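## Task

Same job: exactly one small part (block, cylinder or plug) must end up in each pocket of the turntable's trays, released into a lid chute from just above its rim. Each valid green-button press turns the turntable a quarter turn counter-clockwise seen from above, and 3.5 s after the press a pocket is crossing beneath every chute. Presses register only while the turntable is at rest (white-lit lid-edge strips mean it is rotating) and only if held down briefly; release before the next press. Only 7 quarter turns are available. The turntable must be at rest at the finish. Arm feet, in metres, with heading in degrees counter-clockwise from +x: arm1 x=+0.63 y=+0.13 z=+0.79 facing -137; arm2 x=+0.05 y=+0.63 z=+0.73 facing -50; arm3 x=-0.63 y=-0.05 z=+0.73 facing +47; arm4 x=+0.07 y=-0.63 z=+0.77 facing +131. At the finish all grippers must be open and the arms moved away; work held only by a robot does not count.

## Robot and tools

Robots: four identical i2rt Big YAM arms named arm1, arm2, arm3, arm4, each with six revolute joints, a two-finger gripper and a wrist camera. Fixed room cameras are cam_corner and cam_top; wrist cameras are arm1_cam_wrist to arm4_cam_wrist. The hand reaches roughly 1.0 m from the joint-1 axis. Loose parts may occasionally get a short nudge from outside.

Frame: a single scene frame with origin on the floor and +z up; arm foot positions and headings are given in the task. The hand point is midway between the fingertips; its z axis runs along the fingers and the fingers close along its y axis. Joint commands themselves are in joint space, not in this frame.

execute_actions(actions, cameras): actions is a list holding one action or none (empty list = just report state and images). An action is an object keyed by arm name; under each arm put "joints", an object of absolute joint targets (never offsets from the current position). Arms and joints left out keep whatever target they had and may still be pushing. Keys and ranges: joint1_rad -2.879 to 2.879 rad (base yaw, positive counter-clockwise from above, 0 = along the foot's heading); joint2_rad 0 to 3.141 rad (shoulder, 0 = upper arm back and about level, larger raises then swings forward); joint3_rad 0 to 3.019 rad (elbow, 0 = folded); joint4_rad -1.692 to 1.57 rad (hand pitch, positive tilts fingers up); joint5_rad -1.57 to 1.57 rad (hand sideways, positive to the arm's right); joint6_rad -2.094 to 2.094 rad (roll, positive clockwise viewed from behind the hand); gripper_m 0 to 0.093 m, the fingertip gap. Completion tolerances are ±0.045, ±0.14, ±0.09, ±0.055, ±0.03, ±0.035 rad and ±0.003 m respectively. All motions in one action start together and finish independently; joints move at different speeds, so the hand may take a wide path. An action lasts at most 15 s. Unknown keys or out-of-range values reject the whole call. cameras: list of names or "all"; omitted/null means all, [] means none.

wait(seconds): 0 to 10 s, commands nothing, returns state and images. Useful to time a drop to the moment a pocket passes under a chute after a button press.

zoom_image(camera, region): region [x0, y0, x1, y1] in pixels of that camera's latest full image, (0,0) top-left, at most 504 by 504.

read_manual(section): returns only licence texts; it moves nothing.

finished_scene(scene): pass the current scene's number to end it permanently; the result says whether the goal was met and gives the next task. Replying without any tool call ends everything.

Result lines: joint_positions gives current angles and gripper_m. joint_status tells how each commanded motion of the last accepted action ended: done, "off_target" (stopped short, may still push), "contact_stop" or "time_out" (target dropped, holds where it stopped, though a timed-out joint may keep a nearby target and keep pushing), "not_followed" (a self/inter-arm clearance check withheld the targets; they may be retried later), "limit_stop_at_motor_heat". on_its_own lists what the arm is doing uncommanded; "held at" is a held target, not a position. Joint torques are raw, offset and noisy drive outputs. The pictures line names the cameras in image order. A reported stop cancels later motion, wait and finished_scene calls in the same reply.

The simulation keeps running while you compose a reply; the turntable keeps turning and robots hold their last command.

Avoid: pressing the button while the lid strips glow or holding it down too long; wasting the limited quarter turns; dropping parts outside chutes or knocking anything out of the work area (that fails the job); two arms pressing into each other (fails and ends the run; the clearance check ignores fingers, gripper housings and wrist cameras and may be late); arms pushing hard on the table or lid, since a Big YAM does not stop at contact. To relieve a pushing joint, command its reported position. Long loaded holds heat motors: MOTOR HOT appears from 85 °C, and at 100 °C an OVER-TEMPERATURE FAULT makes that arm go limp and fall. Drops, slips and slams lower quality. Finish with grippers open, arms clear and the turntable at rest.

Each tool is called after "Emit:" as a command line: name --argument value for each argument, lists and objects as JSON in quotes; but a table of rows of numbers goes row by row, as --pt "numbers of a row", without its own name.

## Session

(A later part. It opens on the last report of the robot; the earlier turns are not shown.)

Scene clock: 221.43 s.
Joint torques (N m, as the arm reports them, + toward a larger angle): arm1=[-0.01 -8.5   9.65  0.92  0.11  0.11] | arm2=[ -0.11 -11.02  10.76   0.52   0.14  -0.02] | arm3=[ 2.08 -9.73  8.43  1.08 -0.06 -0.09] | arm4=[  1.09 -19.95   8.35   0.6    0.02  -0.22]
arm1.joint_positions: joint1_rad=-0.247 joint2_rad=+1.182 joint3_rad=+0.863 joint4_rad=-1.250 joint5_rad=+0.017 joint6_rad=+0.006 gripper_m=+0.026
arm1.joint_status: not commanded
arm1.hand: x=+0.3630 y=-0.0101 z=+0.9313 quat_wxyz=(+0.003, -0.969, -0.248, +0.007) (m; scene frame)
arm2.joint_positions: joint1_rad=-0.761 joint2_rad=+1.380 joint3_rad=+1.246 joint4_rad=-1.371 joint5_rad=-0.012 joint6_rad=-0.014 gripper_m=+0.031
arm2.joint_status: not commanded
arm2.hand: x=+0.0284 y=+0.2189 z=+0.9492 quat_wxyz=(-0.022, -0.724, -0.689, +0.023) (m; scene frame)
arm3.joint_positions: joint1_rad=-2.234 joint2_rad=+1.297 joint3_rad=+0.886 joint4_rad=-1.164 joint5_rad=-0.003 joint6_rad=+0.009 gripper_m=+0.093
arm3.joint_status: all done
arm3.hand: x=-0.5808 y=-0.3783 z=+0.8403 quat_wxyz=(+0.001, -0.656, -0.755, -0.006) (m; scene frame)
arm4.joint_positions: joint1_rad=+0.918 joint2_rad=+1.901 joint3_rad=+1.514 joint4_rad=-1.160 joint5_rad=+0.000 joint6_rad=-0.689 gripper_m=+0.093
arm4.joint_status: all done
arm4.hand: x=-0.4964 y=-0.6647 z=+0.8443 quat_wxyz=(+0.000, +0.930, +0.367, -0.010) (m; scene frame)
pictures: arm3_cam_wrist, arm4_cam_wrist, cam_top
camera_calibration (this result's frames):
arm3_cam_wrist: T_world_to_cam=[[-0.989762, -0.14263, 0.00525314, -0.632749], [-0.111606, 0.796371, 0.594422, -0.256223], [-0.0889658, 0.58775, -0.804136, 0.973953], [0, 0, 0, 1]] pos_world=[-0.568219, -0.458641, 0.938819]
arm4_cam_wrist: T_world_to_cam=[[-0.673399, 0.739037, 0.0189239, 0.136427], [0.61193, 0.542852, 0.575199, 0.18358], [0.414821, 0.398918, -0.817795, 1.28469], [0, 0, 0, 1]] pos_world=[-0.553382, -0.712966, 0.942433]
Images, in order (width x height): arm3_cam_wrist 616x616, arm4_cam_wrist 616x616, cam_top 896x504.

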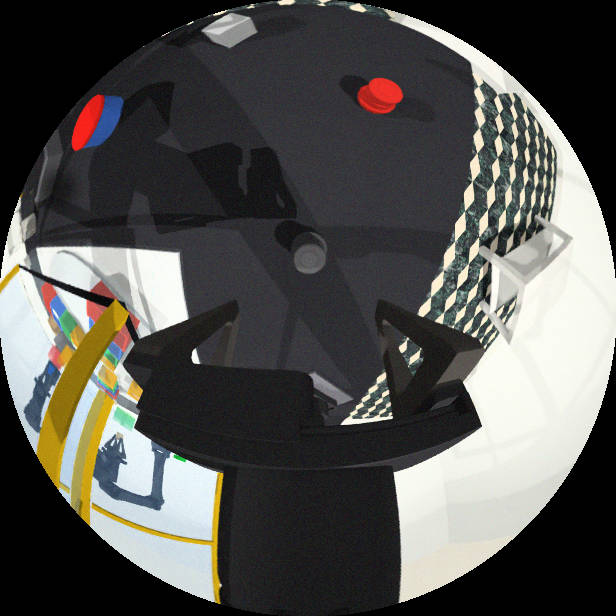

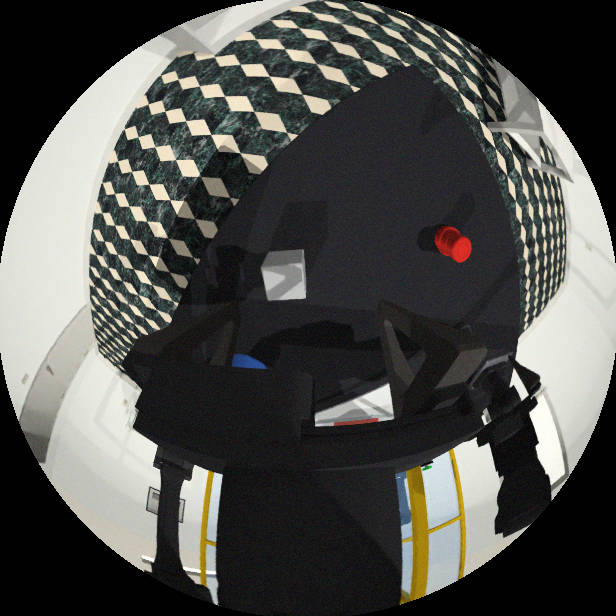

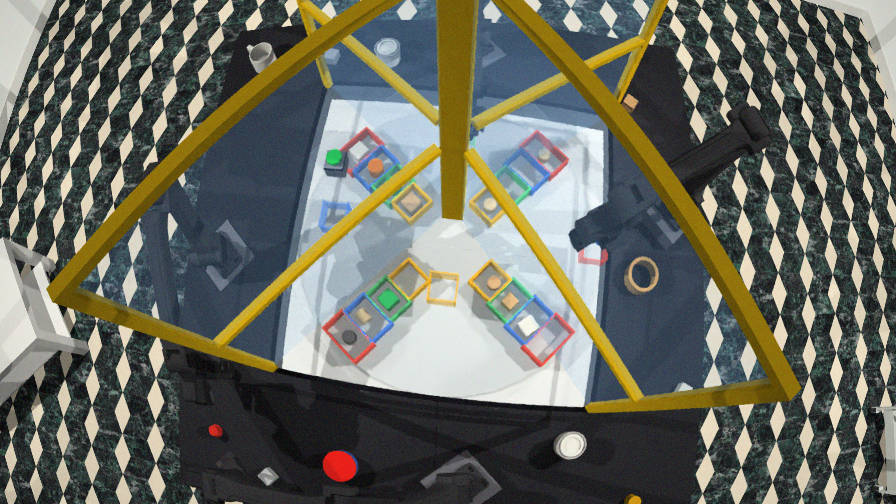

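Emit:
execute_actions --actions '[{"arm3":{"joints":{"joint1_rad":-2.25,"joint2_rad":1.44,"joint3_rad":0.762,"joint4_rad":-0.865}},"arm4":{"joints":{"joint1_rad":0.932,"joint2_rad":1.955,"joint3_rad":1.345,"joint4_rad":-0.915,"joint6_rad":-0.77}}}]' --cameras '["arm4_cam_wrist"]'

Emit:
execute_actions --actions '[{"arm3":{"joints":{"gripper_m":0.015}},"arm4":{"joints":{"gripper_m":0.018}}}]' --cameras '["arm3_cam_wrist","arm4_cam_wrist"]'

Emit:
execute_actions --actions '[{"arm3":{"joints":{"joint2_rad":0.85,"joint3_rad":1.2,"joint4_rad":-1.65}},"arm4":{"joints":{"joint2_rad":0.85,"joint3_rad":1.25,"joint4_rad":-1.65,"joint6_rad":0.3}}}]' --cameras '[]'

Scene clock: 232.17 s.
Joint torques (N m, as the arm reports them, + toward a larger angle): arm1=[-0.04 -8.51  9.67  0.93  0.11  0.11] | arm2=[ -0.11 -11.51  10.83   0.58   0.16  -0.03] | arm3=[ 0.28 -9.92  6.94  1.16 -0.05 -0.09] | arm4=[  1.43 -18.53   6.78   0.5    0.03  -0.2 ]
arm1.joint_positions: joint1_rad=-0.247 joint2_rad=+1.182 joint3_rad=+0.863 joint4_rad=-1.250 joint5_rad=+0.017 joint6_rad=+0.006 gripper_m=+0.026
arm1.joint_status: not commanded
arm1.hand: x=+0.3630 y=-0.0101 z=+0.9313 quat_wxyz=(+0.003, -0.969, -0.248, +0.007) (m; scene frame)
arm2.joint_positions: joint1_rad=-0.761 joint2_rad=+1.380 joint3_rad=+1.246 joint4_rad=-1.371 joint5_rad=-0.012 joint6_rad=-0.014 gripper_m=+0.031
arm2.joint_status: not commanded
arm2.hand: x=+0.0284 y=+0.2189 z=+0.9492 quat_wxyz=(-0.022, -0.724, -0.689, +0.023) (m; scene frame)
arm3.joint_positions: joint1_rad=-2.237 joint2_rad=+1.447 joint3_rad=+0.750 joint4_rad=-0.878 joint5_rad=-0.003 joint6_rad=+0.009 gripper_m=+0.093
arm3.joint_status: all done
arm3.hand: x=-0.5814 y=-0.3782 z=+0.7491 quat_wxyz=(+0.001, -0.657, -0.754, -0.006) (m; scene frame)
arm4.joint_positions: joint1_rad=+0.926 joint2_rad=+1.973 joint3_rad=+1.335 joint4_rad=-0.930 joint5_rad=+0.000 joint6_rad=-0.759 gripper_m=+0.093
arm4.joint_status: all done
arm4.hand: x=-0.4671 y=-0.6679 z=+0.7463 quat_wxyz=(+0.003, +0.915, +0.403, +0.000) (m; scene frame)
pictures: arm4_cam_wrist
camera_calibration (this result's frames):
arm4_cam_wrist: T_world_to_cam=[[-0.72943, 0.684033, 0.00546698, 0.107503], [0.555302, 0.587451, 0.588678, 0.216971], [0.399464, 0.432435, -0.808349, 1.20174], [0, 0, 0, 1]] pos_world=[-0.52212, -0.72067, 0.843112]
Images, in order (width x height): arm4_cam_wrist 616x616.

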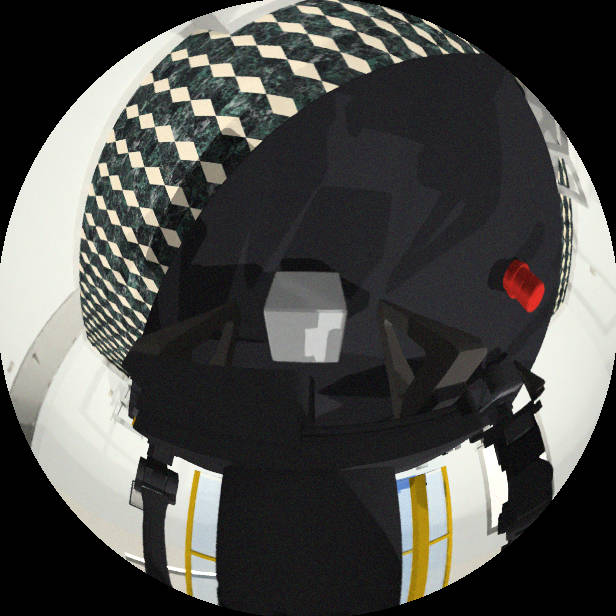

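Scene clock: 232.83 s.
Joint torques (N m, as the arm reports them, + toward a larger angle): arm1=[-0.03 -8.45  9.65  0.93  0.11  0.11] | arm2=[ -0.1  -11.33  10.82   0.6    0.15  -0.02] | arm3=[  0.29 -10.3    7.1    1.1   -0.06  -0.09] | arm4=[  1.4  -18.66   6.81   0.62   0.01  -0.22]
arm1.joint_positions: joint1_rad=-0.247 joint2_rad=+1.182 joint3_rad=+0.863 joint4_rad=-1.250 joint5_rad=+0.017 joint6_rad=+0.006 gripper_m=+0.026
arm1.joint_status: not commanded
arm1.hand: x=+0.3630 y=-0.0101 z=+0.9313 quat_wxyz=(+0.003, -0.969, -0.248, +0.007) (m; scene frame)
arm2.joint_positions: joint1_rad=-0.761 joint2_rad=+1.380 joint3_rad=+1.246 joint4_rad=-1.371 joint5_rad=-0.012 joint6_rad=-0.014 gripper_m=+0.031
arm2.joint_status: not commanded
arm2.hand: x=+0.0284 y=+0.2189 z=+0.9492 quat_wxyz=(-0.022, -0.724, -0.689, +0.023) (m; scene frame)
arm3.joint_positions: joint1_rad=-2.237 joint2_rad=+1.447 joint3_rad=+0.750 joint4_rad=-0.878 joint5_rad=-0.003 joint6_rad=+0.009 gripper_m=+0.027
arm3.joint_status: gripper_m off_target (ended at +0.027, target +0.015)
arm3.hand: x=-0.5814 y=-0.3782 z=+0.7491 quat_wxyz=(+0.001, -0.657, -0.754, -0.006) (m; scene frame)
arm4.joint_positions: joint1_rad=+0.926 joint2_rad=+1.973 joint3_rad=+1.335 joint4_rad=-0.928 joint5_rad=+0.000 joint6_rad=-0.760 gripper_m=+0.039
arm4.joint_status: gripper_m off_target (ended at +0.039, target +0.018)
arm4.hand: x=-0.4674 y=-0.6680 z=+0.7463 quat_wxyz=(+0.003, +0.915, +0.404, +0.000) (m; scene frame)
pictures: arm3_cam_wrist, arm4_cam_wrist
camera_calibration (this result's frames):
arm3_cam_wrist: T_world_to_cam=[[-0.990139, -0.139987, 0.00526452, -0.63211], [-0.109472, 0.796661, 0.594431, -0.20079], [-0.0874063, 0.587993, -0.80413, 0.901416], [0, 0, 0, 1]] pos_world=[-0.569069, -0.458551, 0.847539]
arm4_cam_wrist: T_world_to_cam=[[-0.72994, 0.683485, 0.00596681, 0.106382], [0.555517, 0.588142, 0.587784, 0.218404], [0.398232, 0.432361, -0.808996, 1.20174], [0, 0, 0, 1]] pos_world=[-0.522248, -0.720752, 0.843198]
Images, in order (width x height): arm3_cam_wrist 616x616, arm4_cam_wrist 616x616.

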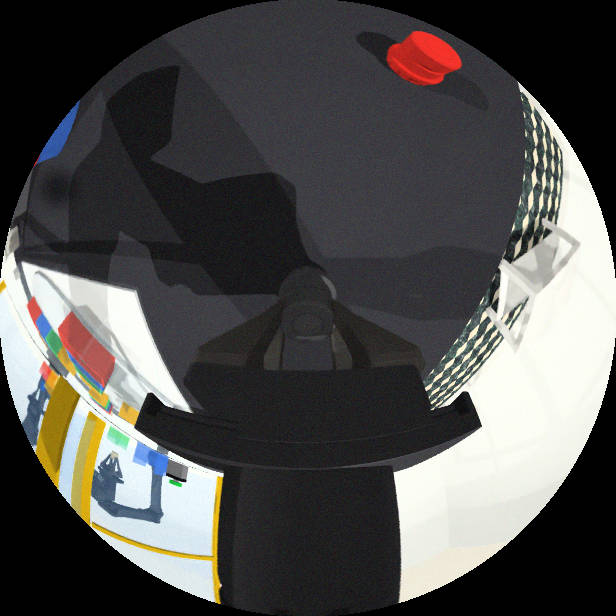

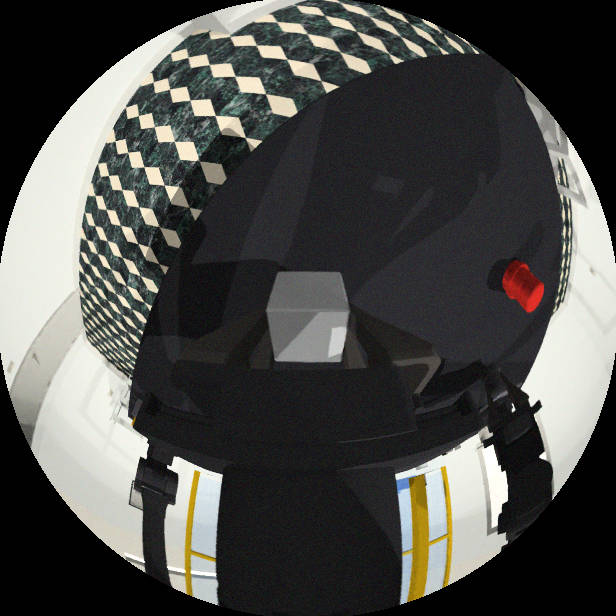

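Scene clock: 234.73 s.
Joint torques (N m, as the arm reports them, + toward a larger angle): arm1=[-0.04 -8.47  9.65  0.93  0.11  0.11] | arm2=[ -0.13 -11.58  10.84   0.5    0.15  -0.04] | arm3=[ 0.32 -1.93  8.78  0.51 -0.07 -0.08] | arm4=[ 1.07 -3.54  9.4   0.47  0.13 -0.03]
arm1.joint_positions: joint1_rad=-0.247 joint2_rad=+1.182 joint3_rad=+0.863 joint4_rad=-1.250 joint5_rad=+0.017 joint6_rad=+0.006 gripper_m=+0.026
arm1.joint_status: not commanded
arm1.hand: x=+0.3630 y=-0.0101 z=+0.9313 quat_wxyz=(+0.003, -0.969, -0.248, +0.007) (m; scene frame)
arm2.joint_positions: joint1_rad=-0.761 joint2_rad=+1.380 joint3_rad=+1.246 joint4_rad=-1.371 joint5_rad=-0.012 joint6_rad=-0.014 gripper_m=+0.031
arm2.joint_status: not commanded
arm2.hand: x=+0.0284 y=+0.2189 z=+0.9492 quat_wxyz=(-0.022, -0.724, -0.689, +0.023) (m; scene frame)
arm3.joint_positions: joint1_rad=-2.237 joint2_rad=+0.854 joint3_rad=+1.185 joint4_rad=-1.639 joint5_rad=-0.003 joint6_rad=+0.009 gripper_m=+0.027
arm3.joint_status: all done
arm3.hand: x=-0.5950 y=-0.2960 z=+1.0732 quat_wxyz=(-0.100, -0.652, -0.748, +0.081) (m; scene frame)
arm4.joint_positions: joint1_rad=+0.926 joint2_rad=+0.852 joint3_rad=+1.229 joint4_rad=-1.642 joint5_rad=+0.000 joint6_rad=+0.289 gripper_m=+0.039
arm4.joint_status: all done
arm4.hand: x=-0.1825 y=-0.6452 z=+1.1355 quat_wxyz=(+0.030, +0.983, -0.108, -0.147) (m; scene frame)
pictures: none
No camera images: the call's "cameras" was empty. Leave "cameras" out to get every camera's image.

Emit:
execute_actions --actions '[{"arm3":{"joints":{"joint1_rad":-0.207,"joint6_rad":1.8}},"arm4":{"joints":{"joint1_rad":-0.588,"joint6_rad":1.85,"joint3_rad":1.4}}}]' --cameras '[]'

Emit:
execute_actions --actions '[{"arm3":{"joints":{"joint2_rad":1.43,"joint3_rad":1.47,"joint4_rad":-1.55}},"arm4":{"joints":{"joint2_rad":1.68,"joint3_rad":1.52,"joint4_rad":-1.33}},"arm2":{"joints":{"joint3_rad":1.215}}}]' --cameras '["arm3_cam_wrist","arm4_cam_wrist","arm2_cam_wrist"]'

Scene clock: 243.50 s.
Joint torques (N m, as the arm reports them, + toward a larger angle): arm1=[-0.04 -8.51  9.66  0.93  0.11  0.11] | arm2=[  0.12 -11.62  10.82   0.51   0.14  -0.02] | arm3=[ 2.23 -2.44  8.98  0.45  0.09  0.09] | arm4=[ 0.61 -3.11 11.7   0.57  0.2   0.  ]
arm1.joint_positions: joint1_rad=-0.247 joint2_rad=+1.182 joint3_rad=+0.863 joint4_rad=-1.250 joint5_rad=+0.017 joint6_rad=+0.006 gripper_m=+0.026
arm1.joint_status: not commanded
arm1.hand: x=+0.3630 y=-0.0101 z=+0.9313 quat_wxyz=(+0.003, -0.969, -0.248, +0.007) (m; scene frame)
arm2.joint_positions: joint1_rad=-0.761 joint2_rad=+1.380 joint3_rad=+1.246 joint4_rad=-1.371 joint5_rad=-0.012 joint6_rad=-0.014 gripper_m=+0.031
arm2.joint_status: not commanded
arm2.hand: x=+0.0284 y=+0.2189 z=+0.9492 quat_wxyz=(-0.022, -0.724, -0.689, +0.023) (m; scene frame)
arm3.joint_positions: joint1_rad=-0.215 joint2_rad=+0.854 joint3_rad=+1.185 joint4_rad=-1.639 joint5_rad=-0.004 joint6_rad=+1.790 gripper_m=+0.027
arm3.joint_status: all done
arm3.hand: x=-0.4253 y=+0.0912 z=+1.0759 quat_wxyz=(-0.046, -0.556, -0.820, -0.126) (m; scene frame)
arm4.joint_positions: joint1_rad=-0.586 joint2_rad=+0.856 joint3_rad=+1.341 joint4_rad=-1.643 joint5_rad=+0.000 joint6_rad=+1.839 gripper_m=+0.039
arm4.joint_status: all done
arm4.hand: x=+0.0359 y=-0.3684 z=+1.1823 quat_wxyz=(+0.038, -0.068, -0.977, -0.198) (m; scene frame)
pictures: none
No camera images: the call's "cameras" was empty. Leave "cameras" out to get every camera's image.

Scene clock: 245.00 s.
Joint torques (N m, as the arm reports them, + toward a larger angle): arm1=[-0.02 -8.5   9.66  0.94  0.11  0.11] | arm2=[ -0.23 -11.26   9.02   0.44   0.13  -0.02] | arm3=[  2.04 -12.86  10.35   0.84   0.12   0.08] | arm4=[  0.1  -18.     9.61   0.33   0.19   0.  ]
arm1.joint_positions: joint1_rad=-0.247 joint2_rad=+1.182 joint3_rad=+0.863 joint4_rad=-1.250 joint5_rad=+0.017 joint6_rad=+0.006 gripper_m=+0.026
arm1.joint_status: not commanded
arm1.hand: x=+0.3630 y=-0.0101 z=+0.9313 quat_wxyz=(+0.003, -0.969, -0.248, +0.007) (m; scene frame)
arm2.joint_positions: joint1_rad=-0.761 joint2_rad=+1.379 joint3_rad=+1.221 joint4_rad=-1.371 joint5_rad=-0.012 joint6_rad=-0.014 gripper_m=+0.031
arm2.joint_status: all done
arm2.hand: x=+0.0288 y=+0.2266 z=+0.9393 quat_wxyz=(-0.014, -0.725, -0.689, +0.014) (m; scene frame)
arm3.joint_positions: joint1_rad=-0.215 joint2_rad=+1.435 joint3_rad=+1.438 joint4_rad=-1.557 joint5_rad=-0.004 joint6_rad=+1.791 gripper_m=+0.027
arm3.joint_status: all done
arm3.hand: x=-0.2808 y=+0.1897 z=+0.9999 quat_wxyz=(-0.001, -0.562, -0.827, -0.012) (m; scene frame)
arm4.joint_positions: joint1_rad=-0.586 joint2_rad=+1.715 joint3_rad=+1.490 joint4_rad=-1.339 joint5_rad=+0.000 joint6_rad=+1.841 gripper_m=+0.039
arm4.joint_status: all done
arm4.hand: x=+0.0041 y=-0.1159 z=+0.9313 quat_wxyz=(-0.002, -0.070, -0.998, -0.001) (m; scene frame)
pictures: arm2_cam_wrist, arm3_cam_wrist, arm4_cam_wrist
camera_calibration (this result's frames):
arm2_cam_wrist: T_world_to_cam=[[-0.99791, 0.0636727, -0.0109988, 0.0286426], [0.0469701, 0.831703, 0.55323, -0.705734], [0.0443734, 0.551557, -0.832956, 0.779993], [0, 0, 0, 1]] pos_world=[0.0271203, 0.154927, 1.04045]
arm3_cam_wrist: T_world_to_cam=[[-0.928636, -0.370907, -0.00792591, -0.181979], [-0.302091, 0.743595, 0.596496, -0.815506], [-0.215351, 0.556322, -0.802577, 0.763945], [0, 0, 0, 1]] pos_world=[-0.250833, 0.113909, 1.09813]
arm4_cam_wrist: T_world_to_cam=[[-0.152229, -0.988296, 0.00990612, -0.127649], [-0.79926, 0.128995, 0.586978, -0.523807], [-0.581386, 0.0814375, -0.809542, 0.888846], [0, 0, 0, 1]] pos_world=[0.0786727, -0.130972, 1.02829]
Images, in order (width x height): arm2_cam_wrist 616x616, arm3_cam_wrist 616x616, arm4_cam_wrist 616x616.

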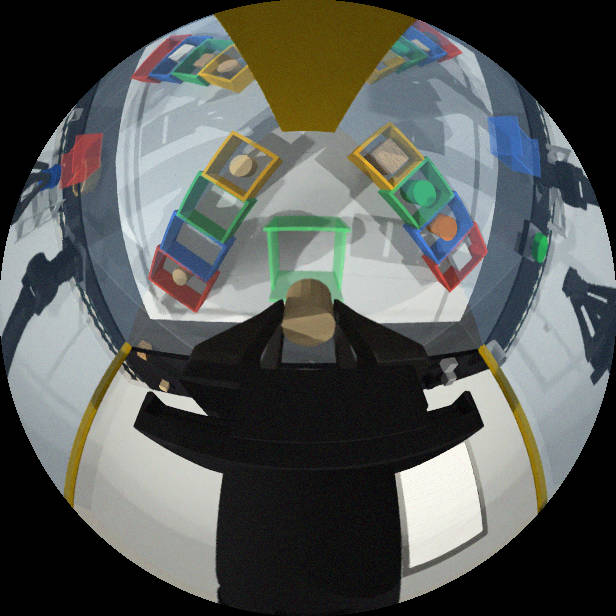

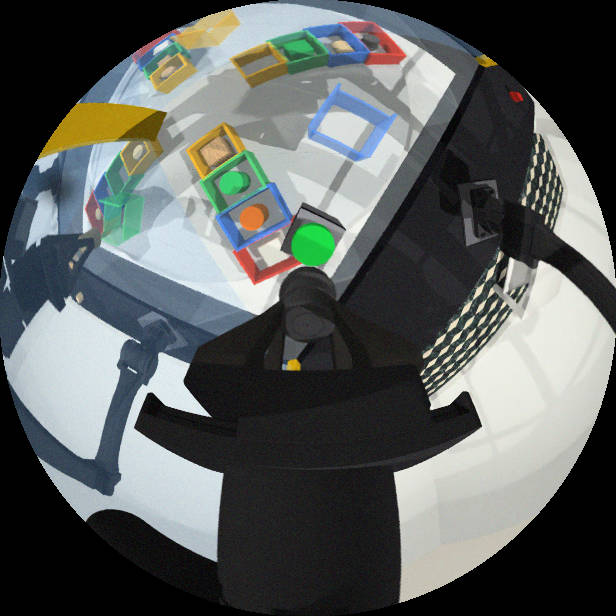

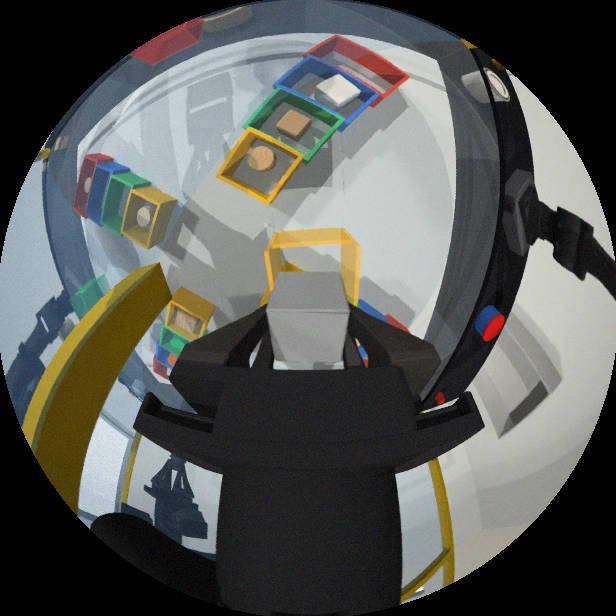

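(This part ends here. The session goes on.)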